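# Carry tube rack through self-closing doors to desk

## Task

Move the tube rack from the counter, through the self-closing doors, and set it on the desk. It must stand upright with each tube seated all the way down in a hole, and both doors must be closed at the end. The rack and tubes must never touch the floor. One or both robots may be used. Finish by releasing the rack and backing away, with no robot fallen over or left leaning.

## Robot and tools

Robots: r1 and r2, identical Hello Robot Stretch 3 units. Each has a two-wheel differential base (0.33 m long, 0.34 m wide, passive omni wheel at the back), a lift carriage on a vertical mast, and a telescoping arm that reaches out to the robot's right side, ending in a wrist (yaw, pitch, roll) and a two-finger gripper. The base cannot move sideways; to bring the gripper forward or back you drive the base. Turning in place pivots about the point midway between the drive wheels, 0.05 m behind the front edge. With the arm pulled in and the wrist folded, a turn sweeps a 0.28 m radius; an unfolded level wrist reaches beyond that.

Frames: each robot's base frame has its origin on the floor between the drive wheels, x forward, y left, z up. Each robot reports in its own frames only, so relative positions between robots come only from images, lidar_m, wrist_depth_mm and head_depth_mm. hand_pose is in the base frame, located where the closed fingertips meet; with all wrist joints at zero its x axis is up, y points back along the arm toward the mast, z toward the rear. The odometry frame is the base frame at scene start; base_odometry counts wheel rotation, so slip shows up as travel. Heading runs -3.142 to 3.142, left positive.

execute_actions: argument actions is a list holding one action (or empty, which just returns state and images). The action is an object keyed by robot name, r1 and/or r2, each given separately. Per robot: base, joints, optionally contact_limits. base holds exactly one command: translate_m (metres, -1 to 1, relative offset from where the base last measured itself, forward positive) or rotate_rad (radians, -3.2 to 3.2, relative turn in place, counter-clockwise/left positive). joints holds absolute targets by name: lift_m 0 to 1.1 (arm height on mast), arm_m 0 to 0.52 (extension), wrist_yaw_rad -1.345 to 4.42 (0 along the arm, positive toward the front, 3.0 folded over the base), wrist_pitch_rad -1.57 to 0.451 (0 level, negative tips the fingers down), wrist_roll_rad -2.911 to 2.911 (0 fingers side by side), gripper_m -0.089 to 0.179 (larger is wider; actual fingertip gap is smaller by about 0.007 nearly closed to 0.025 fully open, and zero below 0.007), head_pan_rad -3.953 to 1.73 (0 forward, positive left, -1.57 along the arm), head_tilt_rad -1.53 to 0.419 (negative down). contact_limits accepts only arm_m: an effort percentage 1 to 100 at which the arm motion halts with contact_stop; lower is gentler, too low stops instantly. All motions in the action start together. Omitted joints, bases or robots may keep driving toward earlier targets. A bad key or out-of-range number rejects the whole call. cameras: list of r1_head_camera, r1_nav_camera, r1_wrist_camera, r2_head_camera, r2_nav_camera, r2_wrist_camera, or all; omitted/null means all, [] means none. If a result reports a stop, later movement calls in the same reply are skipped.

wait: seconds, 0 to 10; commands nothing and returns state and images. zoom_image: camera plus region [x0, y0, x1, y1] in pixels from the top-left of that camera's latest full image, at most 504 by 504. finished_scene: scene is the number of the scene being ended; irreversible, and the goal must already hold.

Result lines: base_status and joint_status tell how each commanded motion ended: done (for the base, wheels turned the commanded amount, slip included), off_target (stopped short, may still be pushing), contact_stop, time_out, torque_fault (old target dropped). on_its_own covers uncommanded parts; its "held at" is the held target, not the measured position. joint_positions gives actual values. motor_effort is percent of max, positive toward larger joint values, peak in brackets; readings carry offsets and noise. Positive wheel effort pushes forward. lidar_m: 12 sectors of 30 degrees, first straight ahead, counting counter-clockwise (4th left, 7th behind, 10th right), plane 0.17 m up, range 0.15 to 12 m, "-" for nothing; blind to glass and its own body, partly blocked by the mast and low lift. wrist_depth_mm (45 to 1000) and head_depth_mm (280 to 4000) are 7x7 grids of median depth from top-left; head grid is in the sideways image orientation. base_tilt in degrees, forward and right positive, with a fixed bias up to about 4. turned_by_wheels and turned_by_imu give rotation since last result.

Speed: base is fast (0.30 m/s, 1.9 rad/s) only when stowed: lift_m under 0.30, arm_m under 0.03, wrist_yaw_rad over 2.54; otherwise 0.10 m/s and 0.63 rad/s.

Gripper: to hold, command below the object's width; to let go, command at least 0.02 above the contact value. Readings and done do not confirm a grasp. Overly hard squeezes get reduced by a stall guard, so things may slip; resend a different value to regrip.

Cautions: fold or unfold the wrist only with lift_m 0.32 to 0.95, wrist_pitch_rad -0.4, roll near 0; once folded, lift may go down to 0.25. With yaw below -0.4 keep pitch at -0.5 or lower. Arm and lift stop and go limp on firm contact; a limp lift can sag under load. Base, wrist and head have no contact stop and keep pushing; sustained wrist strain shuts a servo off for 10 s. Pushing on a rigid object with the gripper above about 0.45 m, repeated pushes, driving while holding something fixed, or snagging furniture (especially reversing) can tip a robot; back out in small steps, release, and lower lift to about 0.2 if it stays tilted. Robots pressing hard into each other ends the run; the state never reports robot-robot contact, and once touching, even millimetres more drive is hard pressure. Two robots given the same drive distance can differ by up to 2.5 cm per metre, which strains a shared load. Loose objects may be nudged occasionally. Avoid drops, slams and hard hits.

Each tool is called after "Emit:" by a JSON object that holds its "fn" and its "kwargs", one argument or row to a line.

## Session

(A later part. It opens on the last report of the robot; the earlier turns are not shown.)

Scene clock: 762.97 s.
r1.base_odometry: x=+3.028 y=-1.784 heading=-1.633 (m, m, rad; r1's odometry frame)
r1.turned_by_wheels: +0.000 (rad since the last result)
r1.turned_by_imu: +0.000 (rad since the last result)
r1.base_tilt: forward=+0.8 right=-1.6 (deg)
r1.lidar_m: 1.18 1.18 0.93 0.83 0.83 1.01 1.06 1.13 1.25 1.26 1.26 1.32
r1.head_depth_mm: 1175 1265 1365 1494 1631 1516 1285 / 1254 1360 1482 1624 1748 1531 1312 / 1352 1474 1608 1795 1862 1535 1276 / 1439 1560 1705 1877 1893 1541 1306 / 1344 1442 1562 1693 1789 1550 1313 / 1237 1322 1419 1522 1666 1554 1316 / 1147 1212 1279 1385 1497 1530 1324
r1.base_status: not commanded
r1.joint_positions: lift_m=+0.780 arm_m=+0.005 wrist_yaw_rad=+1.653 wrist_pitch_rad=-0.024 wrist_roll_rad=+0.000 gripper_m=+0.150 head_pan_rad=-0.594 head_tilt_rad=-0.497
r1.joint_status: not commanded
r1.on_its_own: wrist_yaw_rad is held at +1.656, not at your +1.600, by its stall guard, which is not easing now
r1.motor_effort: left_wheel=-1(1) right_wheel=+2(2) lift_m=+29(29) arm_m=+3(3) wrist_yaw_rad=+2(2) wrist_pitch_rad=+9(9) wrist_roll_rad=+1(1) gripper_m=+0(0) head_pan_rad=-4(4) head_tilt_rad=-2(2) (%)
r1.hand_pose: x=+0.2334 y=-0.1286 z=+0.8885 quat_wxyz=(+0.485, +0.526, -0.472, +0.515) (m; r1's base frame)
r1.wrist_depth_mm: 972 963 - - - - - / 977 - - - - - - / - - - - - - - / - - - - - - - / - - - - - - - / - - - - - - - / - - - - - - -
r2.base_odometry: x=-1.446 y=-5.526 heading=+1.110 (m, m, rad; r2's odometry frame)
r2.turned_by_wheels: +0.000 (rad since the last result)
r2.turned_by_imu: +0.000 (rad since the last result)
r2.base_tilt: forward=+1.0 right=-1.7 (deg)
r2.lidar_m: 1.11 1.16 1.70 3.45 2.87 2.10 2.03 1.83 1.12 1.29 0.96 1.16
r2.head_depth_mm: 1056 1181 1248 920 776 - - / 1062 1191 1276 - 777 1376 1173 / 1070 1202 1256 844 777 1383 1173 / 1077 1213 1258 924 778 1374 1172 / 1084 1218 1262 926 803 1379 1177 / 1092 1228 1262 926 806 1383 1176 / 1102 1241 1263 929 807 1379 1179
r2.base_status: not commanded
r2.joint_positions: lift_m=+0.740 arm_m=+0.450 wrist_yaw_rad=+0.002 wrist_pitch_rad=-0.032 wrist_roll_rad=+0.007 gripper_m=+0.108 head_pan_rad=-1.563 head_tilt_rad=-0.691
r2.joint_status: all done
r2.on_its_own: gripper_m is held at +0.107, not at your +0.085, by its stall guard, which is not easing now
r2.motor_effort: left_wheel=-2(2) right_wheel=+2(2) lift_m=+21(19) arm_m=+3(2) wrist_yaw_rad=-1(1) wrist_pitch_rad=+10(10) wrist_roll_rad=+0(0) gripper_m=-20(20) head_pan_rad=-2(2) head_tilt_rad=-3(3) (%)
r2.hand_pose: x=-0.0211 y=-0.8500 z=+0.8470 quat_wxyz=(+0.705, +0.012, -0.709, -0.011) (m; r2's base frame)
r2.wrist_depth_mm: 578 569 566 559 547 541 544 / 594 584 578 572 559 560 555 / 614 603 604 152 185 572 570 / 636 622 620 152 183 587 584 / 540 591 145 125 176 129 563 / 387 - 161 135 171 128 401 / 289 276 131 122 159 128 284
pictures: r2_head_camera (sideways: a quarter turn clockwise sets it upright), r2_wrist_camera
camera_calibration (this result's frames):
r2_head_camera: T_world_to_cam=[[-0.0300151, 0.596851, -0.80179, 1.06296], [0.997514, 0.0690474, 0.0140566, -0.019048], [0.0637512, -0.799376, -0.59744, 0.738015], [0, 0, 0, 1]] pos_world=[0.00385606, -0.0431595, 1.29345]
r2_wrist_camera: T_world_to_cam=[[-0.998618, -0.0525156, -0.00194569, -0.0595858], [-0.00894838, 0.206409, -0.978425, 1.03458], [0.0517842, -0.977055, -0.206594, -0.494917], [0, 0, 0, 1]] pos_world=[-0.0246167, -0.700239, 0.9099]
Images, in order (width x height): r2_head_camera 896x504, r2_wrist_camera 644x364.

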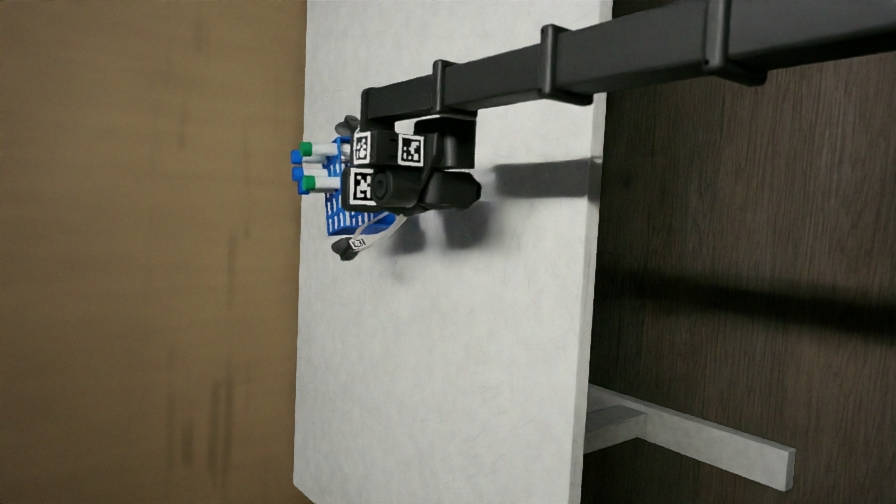

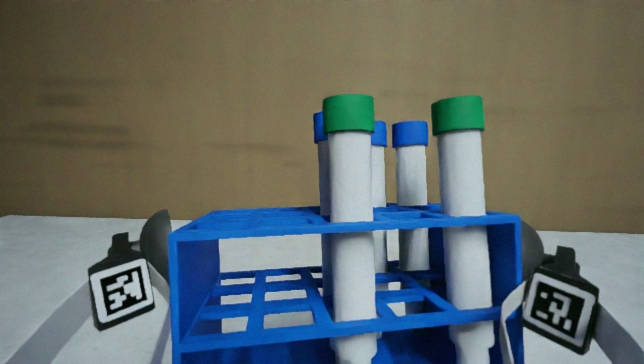

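Emit:
{"fn": "execute_actions", "kwargs": {
  "actions": [
    {"r2":{"joints":{"lift_m":0.69}}}
  ],
  "cameras": []
}}

Emit:
{"fn": "execute_actions", "kwargs": {
  "actions": [
    {"r2":{"joints":{"lift_m":0.665}}}
  ],
  "cameras": ["r2_head_camera","r2_wrist_camera"]
}}

Scene clock: 767.03 s.
r1.base_odometry: x=+3.028 y=-1.784 heading=-1.633 (m, m, rad; r1's odometry frame)
r1.turned_by_wheels: +0.000 (rad since the last result)
r1.turned_by_imu: -0.001 (rad since the last result)
r1.base_tilt: forward=+0.9 right=-1.5 (deg)
r1.lidar_m: 1.18 1.19 0.93 0.83 0.83 1.00 1.06 1.13 1.25 1.26 1.26 1.32
r1.head_depth_mm: 1173 1262 1364 1492 1636 1515 1286 / 1259 1365 1480 1622 1746 1523 1314 / 1350 1469 1609 1788 1863 1539 1270 / 1435 1566 1709 1883 1874 1540 1301 / 1340 1447 1557 1704 1786 1552 1311 / 1238 1321 1414 1525 1657 1558 1317 / 1143 1215 1283 1393 1497 1542 1323
r1.base_status: not commanded
r1.joint_positions: lift_m=+0.780 arm_m=+0.005 wrist_yaw_rad=+1.653 wrist_pitch_rad=-0.024 wrist_roll_rad=+0.000 gripper_m=+0.150 head_pan_rad=-0.594 head_tilt_rad=-0.497
r1.joint_status: not commanded
r1.on_its_own: wrist_yaw_rad is held at +1.656, not at your +1.600, by its stall guard, which is not easing now
r1.motor_effort: left_wheel=-1(1) right_wheel=+1(1) lift_m=+30(28) arm_m=+3(3) wrist_yaw_rad=+2(2) wrist_pitch_rad=+9(9) wrist_roll_rad=+1(1) gripper_m=+0(0) head_pan_rad=-4(5) head_tilt_rad=-3(2) (%)
r1.hand_pose: x=+0.2334 y=-0.1286 z=+0.8885 quat_wxyz=(+0.485, +0.526, -0.472, +0.515) (m; r1's base frame)
r1.wrist_depth_mm: 984 - - - - - - / - - - - - - - / - - - - - - - / - - - - - - - / - - - - - - - / - - - - - - - / - - - - - - -
r2.base_odometry: x=-1.446 y=-5.526 heading=+1.110 (m, m, rad; r2's odometry frame)
r2.turned_by_wheels: +0.000 (rad since the last result)
r2.turned_by_imu: +0.000 (rad since the last result)
r2.base_tilt: forward=+1.0 right=-1.6 (deg)
r2.lidar_m: 1.11 1.16 1.70 3.45 2.87 2.10 2.03 1.82 1.12 1.28 0.97 1.16
r2.head_depth_mm: 1058 1184 1248 921 777 1408 - / 1064 1190 1245 996 776 1360 1153 / 1070 1203 1251 - 777 1374 1174 / 1079 1211 1252 922 778 1384 1171 / 1087 1222 1261 928 807 1381 1179 / 1097 1231 1264 928 806 1381 1175 / 1104 1243 1265 929 806 1380 1180
r2.base_status: not commanded
r2.joint_positions: lift_m=+0.690 arm_m=+0.450 wrist_yaw_rad=+0.002 wrist_pitch_rad=-0.032 wrist_roll_rad=+0.007 gripper_m=+0.108 head_pan_rad=-1.563 head_tilt_rad=-0.691
r2.joint_status: all done
r2.on_its_own: gripper_m is held at +0.107, not at your +0.085, by its stall guard, which is not easing now
r2.motor_effort: left_wheel=-2(2) right_wheel=+3(2) lift_m=+21(21) arm_m=+2(2) wrist_yaw_rad=-1(1) wrist_pitch_rad=+11(11) wrist_roll_rad=+0(0) gripper_m=-20(21) head_pan_rad=-3(1) head_tilt_rad=-3(3) (%)
r2.hand_pose: x=-0.0211 y=-0.8500 z=+0.7970 quat_wxyz=(+0.705, +0.012, -0.709, -0.011) (m; r2's base frame)
r2.wrist_depth_mm: 570 571 563 553 552 540 539 / 592 583 575 568 566 560 549 / 607 602 598 152 184 568 568 / 622 627 604 152 182 582 589 / 395 438 145 125 177 129 420 / 297 - 161 134 171 128 298 / 213 205 130 122 158 128 210
pictures: none
No camera images: the call's "cameras" was empty. Leave "cameras" out to get every camera's image.

Scene clock: 768.03 s.
r1.base_odometry: x=+3.028 y=-1.784 heading=-1.633 (m, m, rad; r1's odometry frame)
r1.turned_by_wheels: +0.000 (rad since the last result)
r1.turned_by_imu: +0.000 (rad since the last result)
r1.base_tilt: forward=+0.9 right=-1.5 (deg)
r1.lidar_m: 1.18 1.19 0.93 0.83 0.84 1.00 1.07 1.13 1.25 1.26 1.27 1.32
r1.head_depth_mm: 1176 1262 1367 1490 1629 1517 1288 / 1257 1360 1478 1625 1753 1520 1305 / 1352 1469 1609 1793 1865 1534 1277 / 1439 1569 1706 1886 1881 1540 1300 / 1340 1447 1556 1701 1777 1548 1311 / 1237 1319 1417 1524 1656 1557 1308 / 1143 1211 1288 1387 1504 1547 1327
r1.base_status: not commanded
r1.joint_positions: lift_m=+0.780 arm_m=+0.005 wrist_yaw_rad=+1.653 wrist_pitch_rad=-0.024 wrist_roll_rad=+0.000 gripper_m=+0.150 head_pan_rad=-0.594 head_tilt_rad=-0.497
r1.joint_status: not commanded
r1.on_its_own: wrist_yaw_rad is held at +1.656, not at your +1.600, by its stall guard, which is not easing now
r1.motor_effort: left_wheel=-1(1) right_wheel=+2(1) lift_m=+29(29) arm_m=+3(3) wrist_yaw_rad=+2(3) wrist_pitch_rad=+9(9) wrist_roll_rad=+1(1) gripper_m=+0(0) head_pan_rad=-4(4) head_tilt_rad=-3(2) (%)
r1.hand_pose: x=+0.2334 y=-0.1286 z=+0.8885 quat_wxyz=(+0.485, +0.526, -0.472, +0.515) (m; r1's base frame)
r1.wrist_depth_mm: 963 - - - - - - / - - - - - - - / - - - - - - - / - - - - - - - / - - - - - - - / - - - - - - - / - - - - - - -
r2.base_odometry: x=-1.446 y=-5.526 heading=+1.110 (m, m, rad; r2's odometry frame)
r2.turned_by_wheels: +0.000 (rad since the last result)
r2.turned_by_imu: +0.000 (rad since the last result)
r2.base_tilt: forward=+0.9 right=-1.7 (deg)
r2.lidar_m: 1.11 1.16 1.70 3.45 2.86 2.10 2.03 1.83 1.12 1.29 0.97 1.16
r2.head_depth_mm: 1052 1183 1249 921 775 1386 - / 1061 1191 1248 993 765 1376 1172 / 1070 1202 1252 - 776 1379 1176 / 1081 1214 1256 919 778 1373 1176 / 1088 1222 1260 926 804 1371 1177 / 1091 1237 1260 926 806 1381 1175 / 1103 1245 1267 930 807 1370 1175
r2.base_status: not commanded
r2.joint_positions: lift_m=+0.666 arm_m=+0.450 wrist_yaw_rad=+0.002 wrist_pitch_rad=-0.030 wrist_roll_rad=+0.007 gripper_m=+0.108 head_pan_rad=-1.563 head_tilt_rad=-0.691
r2.joint_status: all done
r2.on_its_own: gripper_m is held at +0.107, not at your +0.085, by its stall guard, which is not easing now
r2.motor_effort: left_wheel=-2(2) right_wheel=+2(2) lift_m=+20(19) arm_m=+2(2) wrist_yaw_rad=-1(1) wrist_pitch_rad=+10(11) wrist_roll_rad=+0(0) gripper_m=-20(21) head_pan_rad=-3(3) head_tilt_rad=-4(3) (%)
r2.hand_pose: x=-0.0211 y=-0.8501 z=+0.7724 quat_wxyz=(+0.705, +0.011, -0.709, -0.010) (m; r2's base frame)
r2.wrist_depth_mm: 575 565 565 550 551 546 539 / 597 585 576 574 568 558 550 / 614 602 595 144 176 569 570 / 591 595 608 148 177 544 583 / 331 364 135 123 138 127 353 / 246 - 142 138 147 127 249 / 178 170 141 126 155 131 175
pictures: r2_head_camera (sideways: a quarter turn clockwise sets it upright), r2_wrist_camera
camera_calibration (this result's frames):
r2_head_camera: T_world_to_cam=[[-0.0300151, 0.596851, -0.801791, 1.06296], [0.997514, 0.0690474, 0.0140566, -0.019048], [0.0637512, -0.799376, -0.59744, 0.738015], [0, 0, 0, 1]] pos_world=[0.00385606, -0.0431595, 1.29345]
r2_wrist_camera: T_world_to_cam=[[-0.998618, -0.0525158, -0.00186785, -0.0597945], [-0.00893993, 0.20481, -0.978761, 0.960553], [0.0517829, -0.977392, -0.204997, -0.511892], [0, 0, 0, 1]] pos_world=[-0.0246174, -0.70019, 0.835104]
Images, in order (width x height): r2_head_camera 896x504, r2_wrist_camera 644x364.

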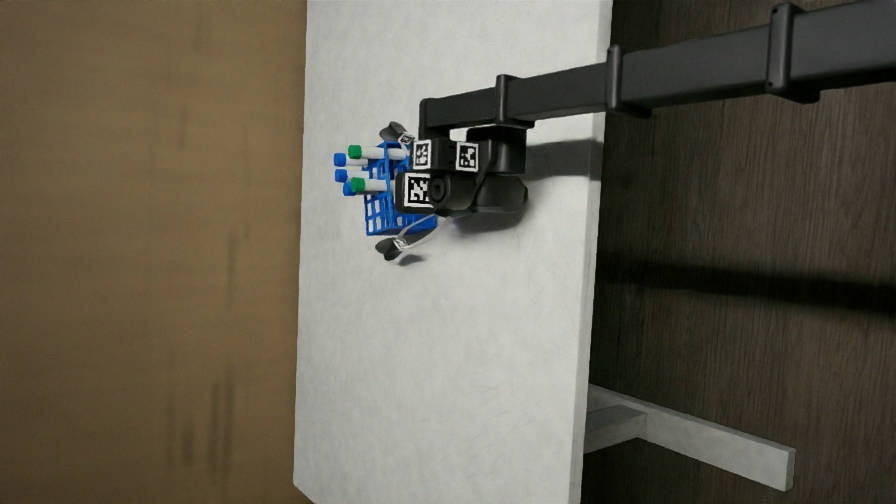

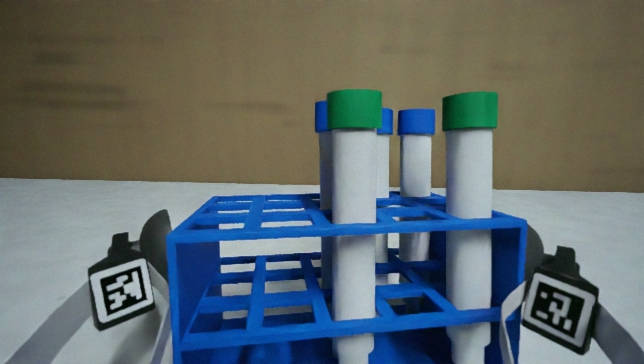

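Rack shifted in grip — it's touched down. Release.

Emit:
{"fn": "execute_actions", "kwargs": {
  "actions": [
    {"r2":{"joints":{"gripper_m":0.179}}}
  ],
  "cameras": []
}}

Emit:
{"fn": "execute_actions", "kwargs": {
  "actions": [
    {"r2":{"joints":{"arm_m":0.25}}}
  ],
  "cameras": ["r2_head_camera","r2_wrist_camera"]
}}

Scene clock: 771.17 s.
r1.base_odometry: x=+3.028 y=-1.784 heading=-1.633 (m, m, rad; r1's odometry frame)
r1.turned_by_wheels: +0.000 (rad since the last result)
r1.turned_by_imu: -0.001 (rad since the last result)
r1.base_tilt: forward=+0.8 right=-1.6 (deg)
r1.lidar_m: 1.18 1.18 0.93 0.83 0.84 1.01 1.06 1.13 1.25 1.26 1.27 1.32
r1.head_depth_mm: 1171 1264 1366 1479 1629 1513 1283 / 1257 1360 1478 1628 1751 1531 1308 / 1342 1472 1611 1787 1865 1536 1269 / 1426 1560 1725 1883 1884 1534 1300 / 1343 1444 1563 1694 1786 1551 1312 / 1237 1324 1414 1523 1655 1548 1316 / 1145 1215 1288 1390 1504 1536 1325
r1.base_status: not commanded
r1.joint_positions: lift_m=+0.780 arm_m=+0.005 wrist_yaw_rad=+1.653 wrist_pitch_rad=-0.024 wrist_roll_rad=+0.000 gripper_m=+0.150 head_pan_rad=-0.594 head_tilt_rad=-0.497
r1.joint_status: not commanded
r1.on_its_own: wrist_yaw_rad is held at +1.656, not at your +1.600, by its stall guard, which is not easing now
r1.motor_effort: left_wheel=-1(1) right_wheel=+1(1) lift_m=+29(29) arm_m=+3(3) wrist_yaw_rad=+2(3) wrist_pitch_rad=+9(9) wrist_roll_rad=+1(1) gripper_m=+0(0) head_pan_rad=-4(4) head_tilt_rad=-2(2) (%)
r1.hand_pose: x=+0.2334 y=-0.1286 z=+0.8885 quat_wxyz=(+0.485, +0.526, -0.472, +0.515) (m; r1's base frame)
r1.wrist_depth_mm: 969 992 - - - - - / 989 - - - - - - / - - - - - - - / - - - - - - - / - - - - - - - / - - - - - - - / - - - - - - -
r2.base_odometry: x=-1.446 y=-5.526 heading=+1.110 (m, m, rad; r2's odometry frame)
r2.turned_by_wheels: +0.000 (rad since the last result)
r2.turned_by_imu: +0.000 (rad since the last result)
r2.base_tilt: forward=+1.0 right=-1.6 (deg)
r2.lidar_m: 1.11 1.15 1.69 3.45 2.88 2.10 2.03 1.83 1.12 1.29 0.97 1.16
r2.head_depth_mm: 1055 1181 1252 919 774 1392 - / 1063 1194 1252 996 763 1370 1174 / 1068 1199 1248 - 777 1378 1176 / 1078 1215 1252 904 778 1380 1179 / 1083 1220 1259 928 806 1378 1174 / 1090 1233 1261 927 808 1377 1177 / 1098 1242 1265 930 808 1380 1179
r2.base_status: not commanded
r2.joint_positions: lift_m=+0.666 arm_m=+0.450 wrist_yaw_rad=+0.002 wrist_pitch_rad=-0.025 wrist_roll_rad=+0.007 gripper_m=+0.179 head_pan_rad=-1.563 head_tilt_rad=-0.691
r2.joint_status: all done
r2.motor_effort: left_wheel=-2(1) right_wheel=+2(3) lift_m=+20(20) arm_m=+2(2) wrist_yaw_rad=-1(1) wrist_pitch_rad=+8(10) wrist_roll_rad=+0(0) gripper_m=+0(82) head_pan_rad=-2(2) head_tilt_rad=-3(3) (%)
r2.hand_pose: x=-0.0211 y=-0.8503 z=+0.7737 quat_wxyz=(+0.705, +0.010, -0.709, -0.009) (m; r2's base frame)
r2.wrist_depth_mm: 582 569 562 554 552 542 538 / 595 585 577 572 562 561 558 / 614 600 590 582 173 565 573 / 611 615 607 142 178 490 574 / 338 357 150 117 129 121 360 / - 109 149 121 170 126 261 / 172 173 131 120 133 130 -
pictures: none
No camera images: the call's "cameras" was empty. Leave "cameras" out to get every camera's image.

Scene clock: 773.87 s.
r1.base_odometry: x=+3.028 y=-1.784 heading=-1.633 (m, m, rad; r1's odometry frame)
r1.turned_by_wheels: +0.000 (rad since the last result)
r1.turned_by_imu: -0.001 (rad since the last result)
r1.base_tilt: forward=+0.8 right=-1.5 (deg)
r1.lidar_m: 1.18 1.19 0.93 0.83 0.83 1.00 1.06 1.13 1.25 1.26 1.26 1.32
r1.head_depth_mm: 1176 1264 1368 1492 1638 1519 1292 / 1255 1364 1484 1631 1751 1523 1309 / 1351 1467 1615 1785 1876 1539 1270 / 1432 1561 1716 1880 1876 1530 1302 / 1348 1446 1563 1703 1784 1546 1313 / 1236 1323 1414 1529 1660 1562 1316 / 1144 1215 1286 1390 1503 1538 1320
r1.base_status: not commanded
r1.joint_positions: lift_m=+0.780 arm_m=+0.005 wrist_yaw_rad=+1.653 wrist_pitch_rad=-0.024 wrist_roll_rad=+0.000 gripper_m=+0.150 head_pan_rad=-0.594 head_tilt_rad=-0.497
r1.joint_status: not commanded
r1.on_its_own: wrist_yaw_rad is held at +1.656, not at your +1.600, by its stall guard, which is not easing now
r1.motor_effort: left_wheel=-1(1) right_wheel=+1(1) lift_m=+29(29) arm_m=+3(3) wrist_yaw_rad=+2(2) wrist_pitch_rad=+9(8) wrist_roll_rad=+1(1) gripper_m=+0(1) head_pan_rad=-4(4) head_tilt_rad=-2(2) (%)
r1.hand_pose: x=+0.2334 y=-0.1286 z=+0.8885 quat_wxyz=(+0.485, +0.526, -0.472, +0.515) (m; r1's base frame)
r1.wrist_depth_mm: 979 - - - - - - / 974 - - - - - - / - - - - - - - / - - - - - - - / - - - - - - - / - - - - - - - / - - - - - - -
r2.base_odometry: x=-1.446 y=-5.526 heading=+1.110 (m, m, rad; r2's odometry frame)
r2.turned_by_wheels: +0.000 (rad since the last result)
r2.turned_by_imu: +0.000 (rad since the last result)
r2.base_tilt: forward=+0.9 right=-1.6 (deg)
r2.lidar_m: 1.11 1.16 1.70 3.44 2.87 2.10 2.03 1.82 1.12 1.29 0.97 1.15
r2.head_depth_mm: 1055 1180 1251 918 775 1413 - / 1063 1195 1253 923 776 1328 1173 / 1070 1203 1252 901 - 1342 1174 / 1080 1216 1256 924 777 1375 1175 / 1085 1222 1257 927 802 1379 1174 / 1093 1235 1263 926 807 1382 1175 / 1104 1243 1263 929 807 1376 1178
r2.base_status: not commanded
r2.joint_positions: lift_m=+0.666 arm_m=+0.250 wrist_yaw_rad=+0.002 wrist_pitch_rad=-0.024 wrist_roll_rad=+0.007 gripper_m=+0.179 head_pan_rad=-1.563 head_tilt_rad=-0.691
r2.joint_status: all done
r2.motor_effort: left_wheel=-2(2) right_wheel=+2(2) lift_m=+20(20) arm_m=-2(1) wrist_yaw_rad=-1(0) wrist_pitch_rad=+8(8) wrist_roll_rad=+0(0) gripper_m=+0(0) head_pan_rad=-2(2) head_tilt_rad=-4(3) (%)
r2.hand_pose: x=-0.0211 y=-0.6508 z=+0.7740 quat_wxyz=(+0.705, +0.009, -0.709, -0.008) (m; r2's base frame)
r2.wrist_depth_mm: 769 755 748 736 730 729 723 / 798 778 776 771 760 746 726 / 808 806 800 786 766 776 742 / 617 629 637 328 493 670 678 / 341 360 347 340 327 357 361 / - 238 239 240 242 243 262 / 173 181 182 183 184 185 -
pictures: r2_head_camera (sideways: a quarter turn clockwise sets it upright), r2_wrist_camera
camera_calibration (this result's frames):
r2_head_camera: T_world_to_cam=[[-0.0300152, 0.596863, -0.801781, 1.06294], [0.997514, 0.0690471, 0.0140576, -0.0190492], [0.0637511, -0.799366, -0.597452, 0.738031], [0, 0, 0, 1]] pos_world=[0.00385606, -0.0431594, 1.29345]
r2_wrist_camera: T_world_to_cam=[[-0.99862, -0.0524878, -0.0015573, -0.0495589], [-0.00893009, 0.198977, -0.979964, 0.918366], [0.051746, -0.978598, -0.199171, -0.322115], [0, 0, 0, 1]] pos_world=[-0.0246213, -0.500556, 0.835732]
Images, in order (width x height): r2_head_camera 896x504, r2_wrist_camera 644x364.

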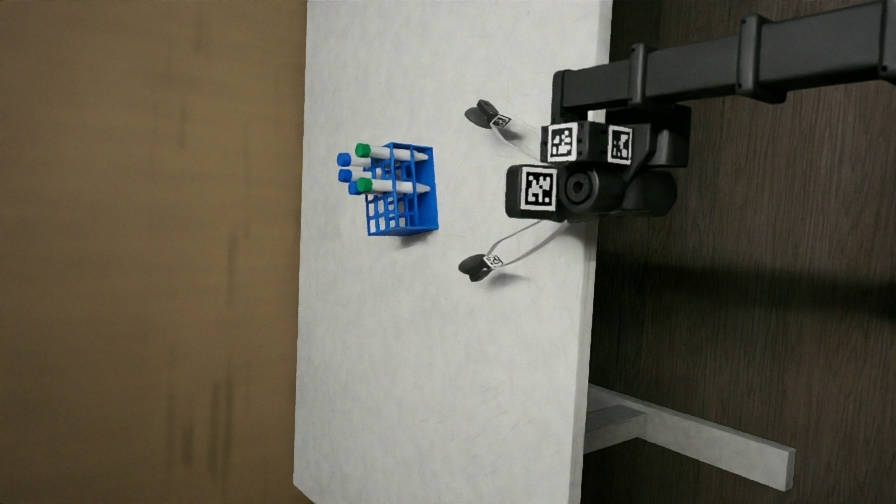

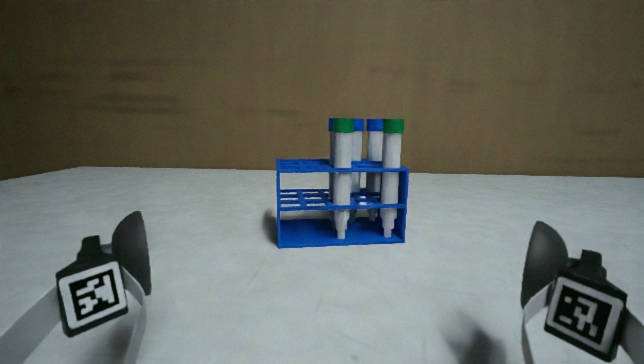

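All tubes look seated.

Emit:
{"fn": "execute_actions", "kwargs": {
  "actions": [
    {"r2":{"joints":{"arm_m":0.0,"lift_m":0.8}}}
  ],
  "cameras": []
}}

Emit:
{"fn": "finished_scene", "kwargs": {
  "scene": 1
}}

Scene clock: 779.63 s.
r1.base_odometry: x=+3.028 y=-1.784 heading=-1.633 (m, m, rad; r1's odometry frame)
r1.turned_by_wheels: +0.000 (rad since the last result)
r1.turned_by_imu: -0.001 (rad since the last result)
r1.base_tilt: forward=+0.8 right=-1.6 (deg)
r1.lidar_m: 1.18 1.19 0.93 0.83 0.83 1.01 1.07 1.13 1.25 1.26 1.27 1.32
r1.head_depth_mm: 1172 1264 1366 1491 1634 1515 1287 / 1257 1358 1478 1626 1756 1529 1309 / 1353 1476 1621 1793 1879 1528 1274 / 1435 1569 1706 1886 1878 1546 1306 / 1342 1446 1555 1705 1793 1552 1307 / 1240 1316 1413 1530 1657 1556 1319 / 1146 1213 1279 1384 1497 1538 1321
r1.base_status: not commanded
r1.joint_positions: lift_m=+0.780 arm_m=+0.005 wrist_yaw_rad=+1.653 wrist_pitch_rad=-0.024 wrist_roll_rad=+0.000 gripper_m=+0.150 head_pan_rad=-0.594 head_tilt_rad=-0.497
r1.joint_status: not commanded
r1.on_its_own: wrist_yaw_rad is held at +1.656, not at your +1.600, by its stall guard, which is not easing now
r1.motor_effort: left_wheel=-1(1) right_wheel=+1(1) lift_m=+29(29) arm_m=+3(3) wrist_yaw_rad=+2(3) wrist_pitch_rad=+9(9) wrist_roll_rad=+1(1) gripper_m=+0(0) head_pan_rad=-4(4) head_tilt_rad=-2(2) (%)
r1.hand_pose: x=+0.2334 y=-0.1286 z=+0.8885 quat_wxyz=(+0.485, +0.526, -0.472, +0.515) (m; r1's base frame)
r1.wrist_depth_mm: 992 991 - - - - - / - - - - - - - / - - - - - - - / - - - - - - - / - - - - - - - / - - - - - - - / - - - - - - -
r2.base_odometry: x=-1.446 y=-5.526 heading=+1.110 (m, m, rad; r2's odometry frame)
r2.turned_by_wheels: +0.000 (rad since the last result)
r2.turned_by_imu: +0.000 (rad since the last result)
r2.base_tilt: forward=+1.0 right=-1.7 (deg)
r2.lidar_m: 1.11 1.15 1.70 3.44 2.87 2.11 2.03 1.82 1.12 1.28 0.97 1.16
r2.head_depth_mm: 1056 1183 1251 919 787 1374 - / 1064 1195 1252 921 777 1373 - / 1071 1202 1257 902 778 - - / 1079 1213 1260 925 779 1375 1173 / 1084 1221 1256 926 804 1378 1177 / 1090 1235 1259 928 805 1380 1176 / 1104 1242 1266 929 807 1383 1179
r2.base_status: not commanded
r2.joint_positions: lift_m=+0.799 arm_m=+0.002 wrist_yaw_rad=+0.001 wrist_pitch_rad=-0.023 wrist_roll_rad=+0.007 gripper_m=+0.179 head_pan_rad=-1.563 head_tilt_rad=-0.691
r2.joint_status: all done
joint sent to its limit — the command would take r2.arm_m past its lower limit, so that joint was sent only as far as its limit.
r2.motor_effort: left_wheel=-2(2) right_wheel=+2(2) lift_m=+48(52) arm_m=-3(3) wrist_yaw_rad=-1(1) wrist_pitch_rad=+7(8) wrist_roll_rad=+0(0) gripper_m=+1(1) head_pan_rad=-1(2) head_tilt_rad=-3(3) (%)
r2.hand_pose: x=-0.0211 y=-0.4031 z=+0.9082 quat_wxyz=(+0.705, +0.009, -0.709, -0.008) (m; r2's base frame)
r2.wrist_depth_mm: - 998 984 994 969 953 931 / - - - - 981 983 956 / - - - - - - 999 / - - - - - - - / - 767 746 635 746 756 774 / 536 508 508 514 518 517 561 / 366 385 389 392 391 395 -
pictures: none
No camera images: the call's "cameras" was empty. Leave "cameras" out to get every camera's image.

The scene is finished: the task was done.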